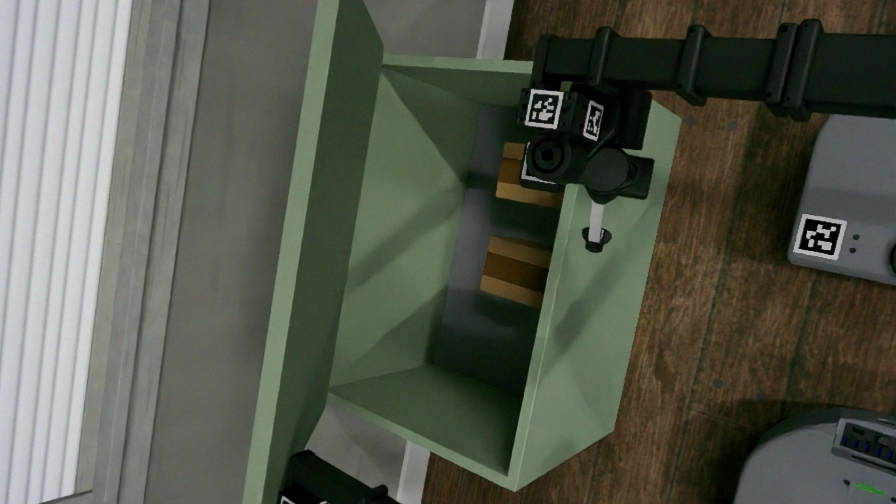

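Request:
execute_actions([
  {"r1":{"joints":{"arm_m":0.40,"lift_m":0.42},"contact_limits":{"arm_m":36}},"r2":{"joints":{"arm_m":0.04}}},
], cameras=[])

Request:
execute_actions([
  {"r1":{"joints":{"arm_m":0.335,"lift_m":0.35},"contact_limits":{"arm_m":36}},"r2":{"joints":{"arm_m":0.0}}},
], cameras=[])

Request:
execute_actions([
  {"r1":{"joints":{"arm_m":0.29,"lift_m":0.262},"contact_limits":{"arm_m":36}}},
], cameras=[])

Request:
execute_actions([
  {"r1":{"joints":{"arm_m":0.256},"contact_limits":{"arm_m":36}}},
], cameras=["r1_head_camera"])

Request:
execute_actions([
  {"r1":{"joints":{"lift_m":0.19}}},
], cameras=[])

Request:
execute_actions([
  {"r1":{"joints":{"lift_m":0.172}}},
], cameras=[])

Scene clock: 478.27 s.
r1.base_odometry: x=-0.278 y=+1.295 heading=-2.157 (m, m, rad; r1's odometry frame)
r1.turned_by_wheels: +0.000 (rad since the last result)
r1.turned_by_imu: +0.000 (rad since the last result)
r1.base_tilt: forward=+0.5 right=+0.9 (deg)
r1.lidar_m: 1.97 2.04 2.77 2.41 2.98 2.87 0.49 0.61 0.44 0.44 0.90 1.22
r1.head_depth_mm: 879 1042 1352 1237 1283 1205 1132 / 872 1063 1342 1282 1284 - - / 848 1056 904 1063 1279 1240 - / 840 1044 1234 1438 1327 1226 1116 / 848 1034 1310 1446 1322 1217 1118 / 844 1023 1296 1493 1331 1224 1119 / 837 1011 1285 1473 1339 1227 1123
r1.base_status: not commanded
r1.joint_positions: lift_m=+0.420 arm_m=+0.400 wrist_yaw_rad=+2.197 wrist_pitch_rad=-0.022 wrist_roll_rad=-0.007 gripper_m=+0.000 head_pan_rad=-1.657 head_tilt_rad=-1.038
r1.joint_status: all done
r1.motor_effort: left_wheel=-1(2) right_wheel=+4(6) lift_m=+54(54) arm_m=+0(5) wrist_yaw_rad=+2(2) wrist_pitch_rad=+10(10) wrist_roll_rad=+0(0) gripper_m=-2(2) head_pan_rad=+3(4) head_tilt_rad=-8(8) (%)
r1.contact_limits: arm_m 36 (drawing in: default 22, maximum 36; extending or still: default 29, maximum 48)
r1.hand_pose: x=+0.1857 y=-0.3950 z=+0.5285 quat_wxyz=(+0.330, +0.631, -0.313, +0.629) (m; r1's base frame)
r1.wrist_depth_mm: - - - - - - - / - - - - - - - / - - - - - - - / - - - - - - - / - - - - - - - / - - - - - - - / 976 965 951 898 879 881 855
r2.base_odometry: x=+0.622 y=-1.343 heading=-0.437 (m, m, rad; r2's odometry frame)
r2.turned_by_wheels: +0.000 (rad since the last result)
r2.turned_by_imu: +0.000 (rad since the last result)
r2.base_tilt: forward=-0.3 right=+0.9 (deg)
r2.lidar_m: 0.51 0.47 3.03 2.47 2.57 2.33 2.24 1.23 0.44 0.42 0.44 0.59
r2.head_depth_mm: 736 846 1034 1161 1346 1237 1093 / 753 875 1043 1258 1029 - - / 768 913 1060 1351 1078 - 1133 / 787 938 1078 1370 1103 1191 1116 / 804 964 1077 1419 1118 1208 1087 / 824 990 1104 1287 1129 1209 1079 / 846 1022 1157 1081 1310 1211 965
r2.base_status: not commanded
r2.joint_positions: lift_m=+0.569 arm_m=+0.040 wrist_yaw_rad=+0.000 wrist_pitch_rad=-1.209 wrist_roll_rad=-0.014 gripper_m=+0.145 head_pan_rad=-1.393 head_tilt_rad=-0.988
r2.joint_status: all done
r2.motor_effort: left_wheel=-2(2) right_wheel=+2(2) lift_m=+57(57) arm_m=-5(6) wrist_yaw_rad=+1(1) wrist_pitch_rad=+4(4) wrist_roll_rad=-1(0) gripper_m=+0(1) head_pan_rad=-3(3) head_tilt_rad=-6(6) (%)
r2.hand_pose: x=-0.0216 y=-0.2534 z=+0.4598 quat_wxyz=(+0.586, +0.405, -0.577, -0.399) (m; r2's base frame)
r2.wrist_depth_mm: 256 251 248 244 240 235 690 / 340 335 327 319 316 651 656 / 507 492 478 459 455 646 642 / 619 628 625 630 621 637 619 / 598 603 595 610 605 604 603 / 592 - 591 587 592 - 586 / 427 530 574 - - 562 575
pictures: none
No camera images: the call's "cameras" was empty. Leave "cameras" out to get every camera's image.

Scene clock: 479.90 s.
r1.base_odometry: x=-0.278 y=+1.295 heading=-2.157 (m, m, rad; r1's odometry frame)
r1.turned_by_wheels: +0.000 (rad since the last result)
r1.turned_by_imu: +0.000 (rad since the last result)
r1.base_tilt: forward=+0.5 right=+1.1 (deg)
r1.lidar_m: 1.97 2.04 2.77 2.42 2.97 2.87 0.49 0.61 0.44 0.43 0.90 1.21
r1.head_depth_mm: 879 1074 889 1076 1276 1198 1128 / 872 1066 902 1052 1281 1228 - / 850 1053 915 1009 1281 1242 - / 842 1042 1280 1422 1323 1231 1118 / 849 1035 1315 1487 1331 1212 1116 / 844 1022 1303 1480 1318 1217 1123 / 837 1012 1286 1478 1339 1223 1122
r1.base_status: not commanded
r1.joint_positions: lift_m=+0.349 arm_m=+0.335 wrist_yaw_rad=+2.198 wrist_pitch_rad=-0.022 wrist_roll_rad=-0.007 gripper_m=+0.000 head_pan_rad=-1.657 head_tilt_rad=-1.038
r1.joint_status: all done
r1.motor_effort: left_wheel=-1(1) right_wheel=+2(4) lift_m=+58(59) arm_m=-3(2) wrist_yaw_rad=+3(3) wrist_pitch_rad=+10(10) wrist_roll_rad=+0(0) gripper_m=-3(3) head_pan_rad=+3(2) head_tilt_rad=-8(8) (%)
r1.contact_limits: arm_m 36 (drawing in: default 22, maximum 36; extending or still: default 29, maximum 48)
r1.hand_pose: x=+0.1857 y=-0.3303 z=+0.4584 quat_wxyz=(+0.330, +0.631, -0.313, +0.629) (m; r1's base frame)
r1.wrist_depth_mm: - - - - - - - / - - - - - - - / - - - - - - - / - - - - - - - / - - - - - - - / - - - - - 984 950 / 863 839 824 793 767 745 755
r2.base_odometry: x=+0.622 y=-1.343 heading=-0.437 (m, m, rad; r2's odometry frame)
r2.turned_by_wheels: +0.000 (rad since the last result)
r2.turned_by_imu: +0.000 (rad since the last result)
r2.base_tilt: forward=-0.3 right=+0.8 (deg)
r2.lidar_m: 0.50 0.47 3.03 2.47 2.56 2.34 2.24 1.23 0.44 0.42 0.43 0.59
r2.head_depth_mm: 733 851 1037 971 1338 1234 1092 / 752 871 1066 862 998 1227 - / 770 911 1080 847 1084 - - / 785 934 1088 867 1099 1224 1126 / 809 960 1108 886 1114 1212 1092 / 821 986 1110 878 1134 1211 1073 / 841 1021 1222 865 1307 1207 966
r2.base_status: not commanded
r2.joint_positions: lift_m=+0.569 arm_m=+0.000 wrist_yaw_rad=+0.000 wrist_pitch_rad=-1.209 wrist_roll_rad=-0.014 gripper_m=+0.145 head_pan_rad=-1.393 head_tilt_rad=-0.988
r2.joint_status: all done
r2.motor_effort: left_wheel=-2(2) right_wheel=+1(2) lift_m=+57(57) arm_m=-6(7) wrist_yaw_rad=+0(1) wrist_pitch_rad=+4(4) wrist_roll_rad=-1(0) gripper_m=+0(0) head_pan_rad=-4(3) head_tilt_rad=-7(6) (%)
r2.hand_pose: x=-0.0216 y=-0.2134 z=+0.4598 quat_wxyz=(+0.586, +0.405, -0.577, -0.399) (m; r2's base frame)
r2.wrist_depth_mm: 315 312 305 300 297 683 700 / 420 411 402 394 383 663 666 / 647 611 597 575 632 649 644 / 631 633 628 620 624 624 618 / 603 614 601 603 607 614 614 / 443 - 584 - 593 - 591 / 431 501 574 - - 567 569
pictures: none
No camera images: the call's "cameras" was empty. Leave "cameras" out to get every camera's image.

Scene clock: 481.53 s.
r1.base_odometry: x=-0.278 y=+1.295 heading=-2.157 (m, m, rad; r1's odometry frame)
r1.turned_by_wheels: +0.000 (rad since the last result)
r1.turned_by_imu: +0.000 (rad since the last result)
r1.base_tilt: forward=+0.5 right=+1.0 (deg)
r1.lidar_m: 1.97 2.04 2.78 2.41 2.97 2.87 0.49 0.61 0.44 0.44 0.90 1.21
r1.head_depth_mm: 881 1075 1003 910 1281 1202 1135 / 870 1064 1010 920 1283 1233 - / 848 1052 1015 902 1281 1241 - / 841 1044 1278 1486 1318 1227 1113 / 846 1034 1316 1465 1320 1211 1118 / 843 1024 1300 1475 1332 1219 1122 / 838 1011 1281 1475 1341 1217 1123
r1.base_status: not commanded
r1.joint_positions: lift_m=+0.261 arm_m=+0.290 wrist_yaw_rad=+2.198 wrist_pitch_rad=-0.022 wrist_roll_rad=-0.007 gripper_m=+0.000 head_pan_rad=-1.657 head_tilt_rad=-1.038
r1.joint_status: all done
r1.motor_effort: left_wheel=+0(0) right_wheel=+1(3) lift_m=+57(60) arm_m=-2(6) wrist_yaw_rad=+2(2) wrist_pitch_rad=+10(10) wrist_roll_rad=+0(0) gripper_m=-2(2) head_pan_rad=+4(4) head_tilt_rad=-8(7) (%)
r1.contact_limits: arm_m 36 (drawing in: default 22, maximum 36; extending or still: default 29, maximum 48)
r1.hand_pose: x=+0.1857 y=-0.2852 z=+0.3704 quat_wxyz=(+0.330, +0.631, -0.313, +0.629) (m; r1's base frame)
r1.wrist_depth_mm: - - - - - - - / - - - - - - - / - - - - - - - / - - - - - - - / - - - - - - - / 981 942 922 - 917 818 817 / 720 691 684 658 635 641 639
r2.base_odometry: x=+0.622 y=-1.343 heading=-0.437 (m, m, rad; r2's odometry frame)
r2.turned_by_wheels: +0.000 (rad since the last result)
r2.turned_by_imu: +0.000 (rad since the last result)
r2.base_tilt: forward=-0.3 right=+0.9 (deg)
r2.lidar_m: 0.50 0.47 3.01 2.48 2.55 2.34 2.24 1.23 0.44 0.42 0.44 0.59
r2.head_depth_mm: 734 849 1039 1202 1323 1234 1092 / 751 872 1073 974 870 1229 - / 767 908 1085 965 914 - - / 789 935 1108 956 957 1225 1125 / 805 962 1109 950 1019 1214 1089 / 822 986 1134 947 1086 1209 1078 / 844 1022 1265 939 1219 1201 968
r2.base_status: not commanded
r2.joint_positions: lift_m=+0.569 arm_m=+0.000 wrist_yaw_rad=+0.000 wrist_pitch_rad=-1.209 wrist_roll_rad=-0.014 gripper_m=+0.145 head_pan_rad=-1.393 head_tilt_rad=-0.988
r2.joint_status: not commanded
r2.motor_effort: left_wheel=-2(2) right_wheel=+2(2) lift_m=+57(57) arm_m=-5(5) wrist_yaw_rad=+0(0) wrist_pitch_rad=+4(4) wrist_roll_rad=+0(0) gripper_m=+1(1) head_pan_rad=-4(4) head_tilt_rad=-6(6) (%)
r2.hand_pose: x=-0.0216 y=-0.2134 z=+0.4598 quat_wxyz=(+0.586, +0.405, -0.577, -0.399) (m; r2's base frame)
r2.wrist_depth_mm: 318 313 308 302 296 679 697 / 420 411 403 398 386 674 669 / 640 610 594 573 641 646 639 / 630 633 617 631 617 629 623 / 610 611 603 618 608 607 602 / 442 - 591 - 583 - 583 / 425 497 572 - - 565 568
pictures: none
No camera images: the call's "cameras" was empty. Leave "cameras" out to get every camera's image.

Scene clock: 482.80 s.
r1.base_odometry: x=-0.278 y=+1.295 heading=-2.157 (m, m, rad; r1's odometry frame)
r1.turned_by_wheels: +0.000 (rad since the last result)
r1.turned_by_imu: +0.000 (rad since the last result)
r1.base_tilt: forward=+0.5 right=+1.0 (deg)
r1.lidar_m: 1.97 2.05 2.77 2.41 2.97 2.88 0.49 0.61 0.44 0.43 0.90 1.22
r1.head_depth_mm: 877 1073 1008 919 1277 1199 1132 / 874 1065 1011 922 1281 1233 - / 849 1055 1021 905 1285 1235 - / 843 1041 1287 1487 1305 1231 1113 / 847 1034 1315 1468 1311 1211 1116 / 844 1025 1302 1469 1345 1217 1122 / 837 1014 1279 1479 1335 1220 1123
r1.base_status: not commanded
r1.joint_positions: lift_m=+0.261 arm_m=+0.257 wrist_yaw_rad=+2.198 wrist_pitch_rad=-0.022 wrist_roll_rad=-0.007 gripper_m=+0.000 head_pan_rad=-1.657 head_tilt_rad=-1.038
r1.joint_status: all done
r1.motor_effort: left_wheel=+1(1) right_wheel=+0(1) lift_m=+57(58) arm_m=-6(2) wrist_yaw_rad=+2(2) wrist_pitch_rad=+10(11) wrist_roll_rad=+0(0) gripper_m=-1(1) head_pan_rad=+3(3) head_tilt_rad=-8(8) (%)
r1.contact_limits: arm_m 36 (drawing in: default 22, maximum 36; extending or still: default 29, maximum 48)
r1.hand_pose: x=+0.1857 y=-0.2516 z=+0.3704 quat_wxyz=(+0.330, +0.631, -0.313, +0.629) (m; r1's base frame)
r1.wrist_depth_mm: - - - - - - - / - - - - - - - / - - - - - - - / - - - - - - - / - - - - - - - / 993 934 901 - 895 818 786 / 720 702 690 671 628 632 614
r2.base_odometry: x=+0.622 y=-1.343 heading=-0.437 (m, m, rad; r2's odometry frame)
r2.turned_by_wheels: +0.000 (rad since the last result)
r2.turned_by_imu: +0.000 (rad since the last result)
r2.base_tilt: forward=-0.3 right=+0.9 (deg)
r2.lidar_m: 0.50 0.47 3.03 2.48 2.55 2.34 2.24 1.23 0.44 0.42 0.43 0.59
r2.head_depth_mm: 737 848 1041 1200 1319 1227 1096 / 754 868 1072 973 878 1235 - / 769 911 1085 967 917 - - / 789 937 1111 965 960 1220 1129 / 805 959 1109 956 1017 1207 1092 / 822 992 1136 948 1088 1207 1075 / 844 1018 1259 943 1291 1207 963
r2.base_status: not commanded
r2.joint_positions: lift_m=+0.569 arm_m=+0.000 wrist_yaw_rad=+0.000 wrist_pitch_rad=-1.209 wrist_roll_rad=-0.014 gripper_m=+0.145 head_pan_rad=-1.393 head_tilt_rad=-0.988
r2.joint_status: not commanded
r2.motor_effort: left_wheel=-2(2) right_wheel=+2(2) lift_m=+57(58) arm_m=-5(6) wrist_yaw_rad=+0(0) wrist_pitch_rad=+4(4) wrist_roll_rad=+0(1) gripper_m=-1(1) head_pan_rad=-3(3) head_tilt_rad=-6(6) (%)
r2.hand_pose: x=-0.0216 y=-0.2134 z=+0.4598 quat_wxyz=(+0.586, +0.405, -0.577, -0.399) (m; r2's base frame)
r2.wrist_depth_mm: 315 312 307 302 299 669 688 / 424 413 403 393 387 665 658 / 637 612 583 571 644 648 656 / 632 629 631 636 632 629 628 / 609 613 607 606 598 607 603 / 445 - 589 - 596 - 583 / 430 506 574 - - 566 566
pictures: r1_head_camera (sideways: a quarter turn clockwise sets it upright)
camera_calibration (this result's frames):
r1_head_camera: T_world_to_cam=[[0.0584148, 0.884697, -0.462491, 0.624834], [0.998279, -0.0541957, 0.0224165, -0.0331604], [-0.0052332, -0.463005, -0.88634, 1.11776], [0, 0, 0, 1]] pos_world=[0.00245327, -0.0370584, 1.28044]
Images, in order (width x height): r1_head_camera 896x504.

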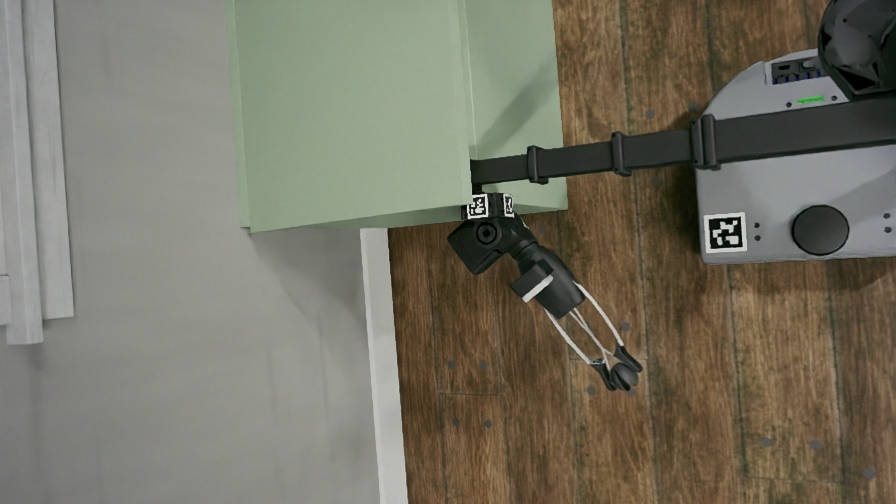

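Scene clock: 484.33 s.
r1.base_odometry: x=-0.278 y=+1.295 heading=-2.157 (m, m, rad; r1's odometry frame)
r1.turned_by_wheels: +0.000 (rad since the last result)
r1.turned_by_imu: +0.000 (rad since the last result)
r1.base_tilt: forward=+0.7 right=+1.1 (deg)
r1.lidar_m: 1.98 2.04 2.77 2.41 2.98 2.87 0.49 0.61 0.44 0.43 0.90 1.22
r1.head_depth_mm: 881 1075 1048 970 1280 1202 1125 / 871 1065 1051 962 1282 1233 - / 849 1056 1055 965 1285 1243 - / 843 1050 1284 1466 1303 1228 1115 / 849 1033 1311 1460 1343 1218 1118 / 843 1026 1302 1469 1335 1216 1120 / 837 1010 1286 1475 1337 1220 1124
r1.base_status: not commanded
r1.joint_positions: lift_m=+0.190 arm_m=+0.256 wrist_yaw_rad=+2.198 wrist_pitch_rad=-0.022 wrist_roll_rad=-0.007 gripper_m=+0.000 head_pan_rad=-1.657 head_tilt_rad=-1.038
r1.joint_status: all done
r1.motor_effort: left_wheel=+1(2) right_wheel=-1(2) lift_m=+29(56) arm_m=+0(7) wrist_yaw_rad=+1(1) wrist_pitch_rad=+11(10) wrist_roll_rad=+0(0) gripper_m=-2(3) head_pan_rad=+4(3) head_tilt_rad=-8(8) (%)
r1.hand_pose: x=+0.1857 y=-0.2510 z=+0.2992 quat_wxyz=(+0.330, +0.631, -0.313, +0.629) (m; r1's base frame)
r1.wrist_depth_mm: - - - - - - - / - - - - - - - / - - - - - - - / - - - - - - - / - - - - - - 947 / 833 770 757 - 720 699 677 / 594 574 569 551 529 531 523
r2.base_odometry: x=+0.622 y=-1.343 heading=-0.437 (m, m, rad; r2's odometry frame)
r2.turned_by_wheels: +0.000 (rad since the last result)
r2.turned_by_imu: +0.000 (rad since the last result)
r2.base_tilt: forward=-0.3 right=+0.9 (deg)
r2.lidar_m: 0.50 0.47 3.02 2.48 2.57 2.33 2.24 1.24 0.44 0.42 0.43 0.59
r2.head_depth_mm: 735 848 1044 1204 1344 1232 1095 / 751 872 1077 1012 927 1232 - / 769 910 1098 1013 925 - - / 787 935 1112 1014 940 1233 1120 / 802 964 1126 1009 1019 1209 1091 / 822 986 1144 1014 1093 1205 1080 / 843 1019 1265 1032 1008 1206 968
r2.base_status: not commanded
r2.joint_positions: lift_m=+0.569 arm_m=+0.000 wrist_yaw_rad=+0.000 wrist_pitch_rad=-1.209 wrist_roll_rad=-0.014 gripper_m=+0.145 head_pan_rad=-1.393 head_tilt_rad=-0.988
r2.joint_status: not commanded
r2.motor_effort: left_wheel=-2(2) right_wheel=+2(2) lift_m=+57(57) arm_m=-5(5) wrist_yaw_rad=+1(0) wrist_pitch_rad=+4(4) wrist_roll_rad=+0(0) gripper_m=+0(0) head_pan_rad=-3(4) head_tilt_rad=-6(5) (%)
r2.hand_pose: x=-0.0216 y=-0.2134 z=+0.4598 quat_wxyz=(+0.586, +0.405, -0.577, -0.399) (m; r2's base frame)
r2.wrist_depth_mm: 318 311 307 302 298 676 686 / 420 410 405 396 384 665 671 / 639 605 596 570 633 647 641 / 617 629 621 620 622 627 624 / 605 613 609 598 600 608 594 / 442 - 589 - 589 - 587 / 429 497 570 - - 570 570
pictures: none
No camera images: the call's "cameras" was empty. Leave "cameras" out to get every camera's image.

Scene clock: 485.23 s.
r1.base_odometry: x=-0.278 y=+1.295 heading=-2.157 (m, m, rad; r1's odometry frame)
r1.turned_by_wheels: +0.000 (rad since the last result)
r1.turned_by_imu: +0.000 (rad since the last result)
r1.base_tilt: forward=+0.7 right=+1.0 (deg)
r1.lidar_m: 1.97 2.05 2.78 2.41 2.97 2.88 0.49 0.61 0.44 0.43 0.90 1.22
r1.head_depth_mm: 878 1078 1048 969 1274 1203 1128 / 872 1068 1055 961 1283 1236 - / 848 1054 1059 961 1290 1239 - / 843 1046 1282 1463 1305 1229 1117 / 849 1032 1316 1467 1341 1216 1118 / 842 1025 1296 1469 1333 1222 1121 / 838 1014 1287 1478 1337 1224 1123
r1.base_status: not commanded
r1.joint_positions: lift_m=+0.172 arm_m=+0.256 wrist_yaw_rad=+2.198 wrist_pitch_rad=-0.022 wrist_roll_rad=-0.007 gripper_m=+0.000 head_pan_rad=-1.657 head_tilt_rad=-1.038
r1.joint_status: all done
r1.motor_effort: left_wheel=+1(2) right_wheel=-1(1) lift_m=+29(29) arm_m=+0(0) wrist_yaw_rad=+2(2) wrist_pitch_rad=+11(10) wrist_roll_rad=+0(0) gripper_m=-3(3) head_pan_rad=+4(3) head_tilt_rad=-8(8) (%)
r1.hand_pose: x=+0.1857 y=-0.2510 z=+0.2812 quat_wxyz=(+0.330, +0.631, -0.313, +0.629) (m; r1's base frame)
r1.wrist_depth_mm: - - - - - - - / - - - - - - - / - - - - - - - / - - - - - - - / - - - - - 934 910 / 768 749 707 - 710 664 638 / 563 557 539 524 511 511 501
r2.base_odometry: x=+0.622 y=-1.343 heading=-0.437 (m, m, rad; r2's odometry frame)
r2.turned_by_wheels: +0.000 (rad since the last result)
r2.turned_by_imu: +0.000 (rad since the last result)
r2.base_tilt: forward=-0.3 right=+0.8 (deg)
r2.lidar_m: 0.50 0.47 3.02 2.48 2.56 2.33 2.24 1.23 0.44 0.42 0.44 0.59
r2.head_depth_mm: 734 848 1041 1208 1333 1233 1090 / 751 868 1077 1014 926 1233 - / 768 911 1109 1016 924 - - / 783 937 1107 1013 942 1221 1123 / 803 959 1122 1010 1022 1207 1089 / 823 987 1148 1014 1085 1214 1076 / 844 1021 1263 1029 998 1206 967
r2.base_status: not commanded
r2.joint_positions: lift_m=+0.569 arm_m=+0.000 wrist_yaw_rad=+0.000 wrist_pitch_rad=-1.209 wrist_roll_rad=-0.014 gripper_m=+0.145 head_pan_rad=-1.393 head_tilt_rad=-0.988
r2.joint_status: not commanded
r2.motor_effort: left_wheel=-1(2) right_wheel=+2(2) lift_m=+57(58) arm_m=-5(5) wrist_yaw_rad=+1(0) wrist_pitch_rad=+4(4) wrist_roll_rad=-1(0) gripper_m=+0(1) head_pan_rad=-3(4) head_tilt_rad=-7(6) (%)
r2.hand_pose: x=-0.0216 y=-0.2134 z=+0.4598 quat_wxyz=(+0.586, +0.405, -0.577, -0.399) (m; r2's base frame)
r2.wrist_depth_mm: 317 313 307 303 296 686 692 / 418 414 405 394 386 670 659 / 643 598 588 567 634 647 640 / 620 625 625 618 628 619 622 / 613 612 603 609 595 602 607 / 444 - 591 - 590 - 588 / 430 502 568 - - 566 570
pictures: none
No camera images: the call's "cameras" was empty. Leave "cameras" out to get every camera's image.

Request:
execute_actions([
  {"r1":{"base":{"translate_m":0.15},"joints":{"arm_m":0.05,"wrist_yaw_rad":1.8}},"r2":{"base":{"translate_m":-0.15}}},
], cameras=["r1_head_camera"])

Request:
finished_scene(scene=2)

Scene clock: 491.53 s.
r1.base_odometry: x=-0.361 y=+1.170 heading=-2.157 (m, m, rad; r1's odometry frame)
r1.turned_by_wheels: +0.000 (rad since the last result)
r1.turned_by_imu: +0.000 (rad since the last result)
r1.base_tilt: forward=+0.5 right=+1.0 (deg)
r1.lidar_m: 1.83 1.89 2.57 2.42 2.97 3.00 0.79 0.61 0.48 0.83 0.89 1.21
r1.head_depth_mm: 877 1075 1051 970 1281 1198 1134 / 872 1063 1070 1035 1284 1229 - / 849 1054 1339 1443 1329 - - / 855 1044 1324 1458 1327 1197 1112 / 849 1032 1311 1467 1330 1197 1114 / 846 1022 1300 1467 1336 1228 1121 / 835 1013 1277 1483 1337 1221 1122
r1.base_status: done
r1.joint_positions: lift_m=+0.172 arm_m=+0.050 wrist_yaw_rad=+1.803 wrist_pitch_rad=-0.022 wrist_roll_rad=-0.007 gripper_m=+0.000 head_pan_rad=-1.657 head_tilt_rad=-1.038
r1.joint_status: all done
r1.motor_effort: left_wheel=+1(4) right_wheel=-1(4) lift_m=+29(29) arm_m=-5(5) wrist_yaw_rad=-3(2) wrist_pitch_rad=+11(10) wrist_roll_rad=+0(0) gripper_m=-2(2) head_pan_rad=+4(3) head_tilt_rad=-8(8) (%)
r1.hand_pose: x=+0.2275 y=-0.1367 z=+0.2812 quat_wxyz=(+0.447, +0.557, -0.431, +0.552) (m; r1's base frame)
r1.wrist_depth_mm: - - - - - - - / - - - - - - - / - - - - - - - / - - - - - - - / - - - - - 922 905 / 754 719 711 - 698 660 635 / 561 558 539 520 514 501 499
r2.base_odometry: x=+0.486 y=-1.280 heading=-0.437 (m, m, rad; r2's odometry frame)
r2.turned_by_wheels: +0.000 (rad since the last result)
r2.turned_by_imu: -0.001 (rad since the last result)
r2.base_tilt: forward=-0.3 right=+0.8 (deg)
r2.lidar_m: 0.76 2.77 3.04 2.51 2.99 2.18 2.10 1.24 0.90 0.42 0.43 0.59
r2.head_depth_mm: 736 856 1046 1306 1359 1230 1095 / 751 875 1078 1359 1362 1252 - / 771 912 1103 1018 968 - - / 787 939 1107 1012 941 1229 1124 / 807 965 1121 1012 1023 1208 1091 / 821 986 1146 1011 1092 1205 1089 / 844 1013 1144 1009 1167 1206 1090
r2.base_status: done
r2.joint_positions: lift_m=+0.569 arm_m=+0.000 wrist_yaw_rad=+0.000 wrist_pitch_rad=-1.209 wrist_roll_rad=-0.014 gripper_m=+0.145 head_pan_rad=-1.393 head_tilt_rad=-0.988
r2.joint_status: not commanded
r2.motor_effort: left_wheel=-1(7) right_wheel=+2(4) lift_m=+57(57) arm_m=-5(5) wrist_yaw_rad=+0(1) wrist_pitch_rad=+4(4) wrist_roll_rad=-1(0) gripper_m=+0(0) head_pan_rad=-4(3) head_tilt_rad=-6(6) (%)
r2.hand_pose: x=-0.0216 y=-0.2134 z=+0.4598 quat_wxyz=(+0.586, +0.405, -0.577, -0.399) (m; r2's base frame)
r2.wrist_depth_mm: 318 312 308 319 691 687 690 / 422 414 405 429 668 670 663 / 623 605 594 635 655 636 651 / 630 630 624 629 623 626 623 / 597 616 611 609 603 614 599 / 587 - 585 - 599 - 584 / 574 575 570 - - 564 569
pictures: r1_head_camera (sideways: a quarter turn clockwise sets it upright)
camera_calibration (this result's frames):
r1_head_camera: T_world_to_cam=[[0.058415, 0.884697, -0.462491, 0.624834], [0.998279, -0.0541959, 0.0224165, -0.0331604], [-0.00523332, -0.463005, -0.88634, 1.11776], [0, 0, 0, 1]] pos_world=[0.00245326, -0.0370584, 1.28044]
Images, in order (width x height): r1_head_camera 896x504.

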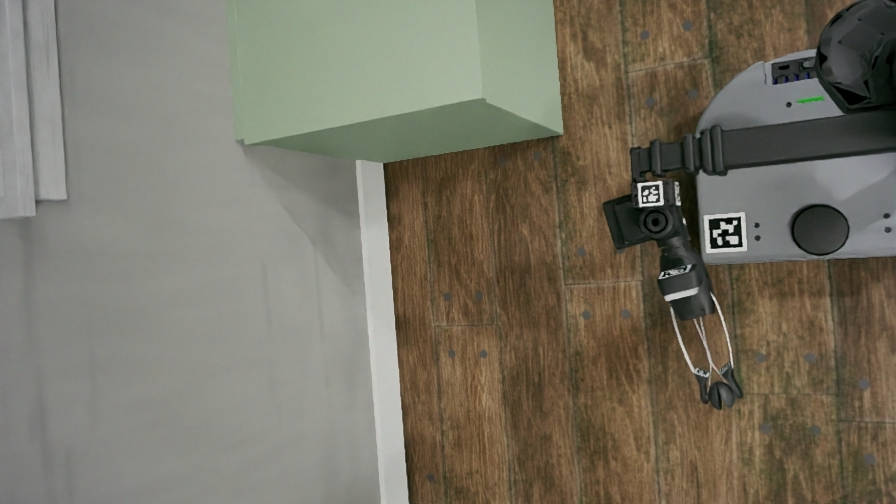

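The scene is finished: the task was done.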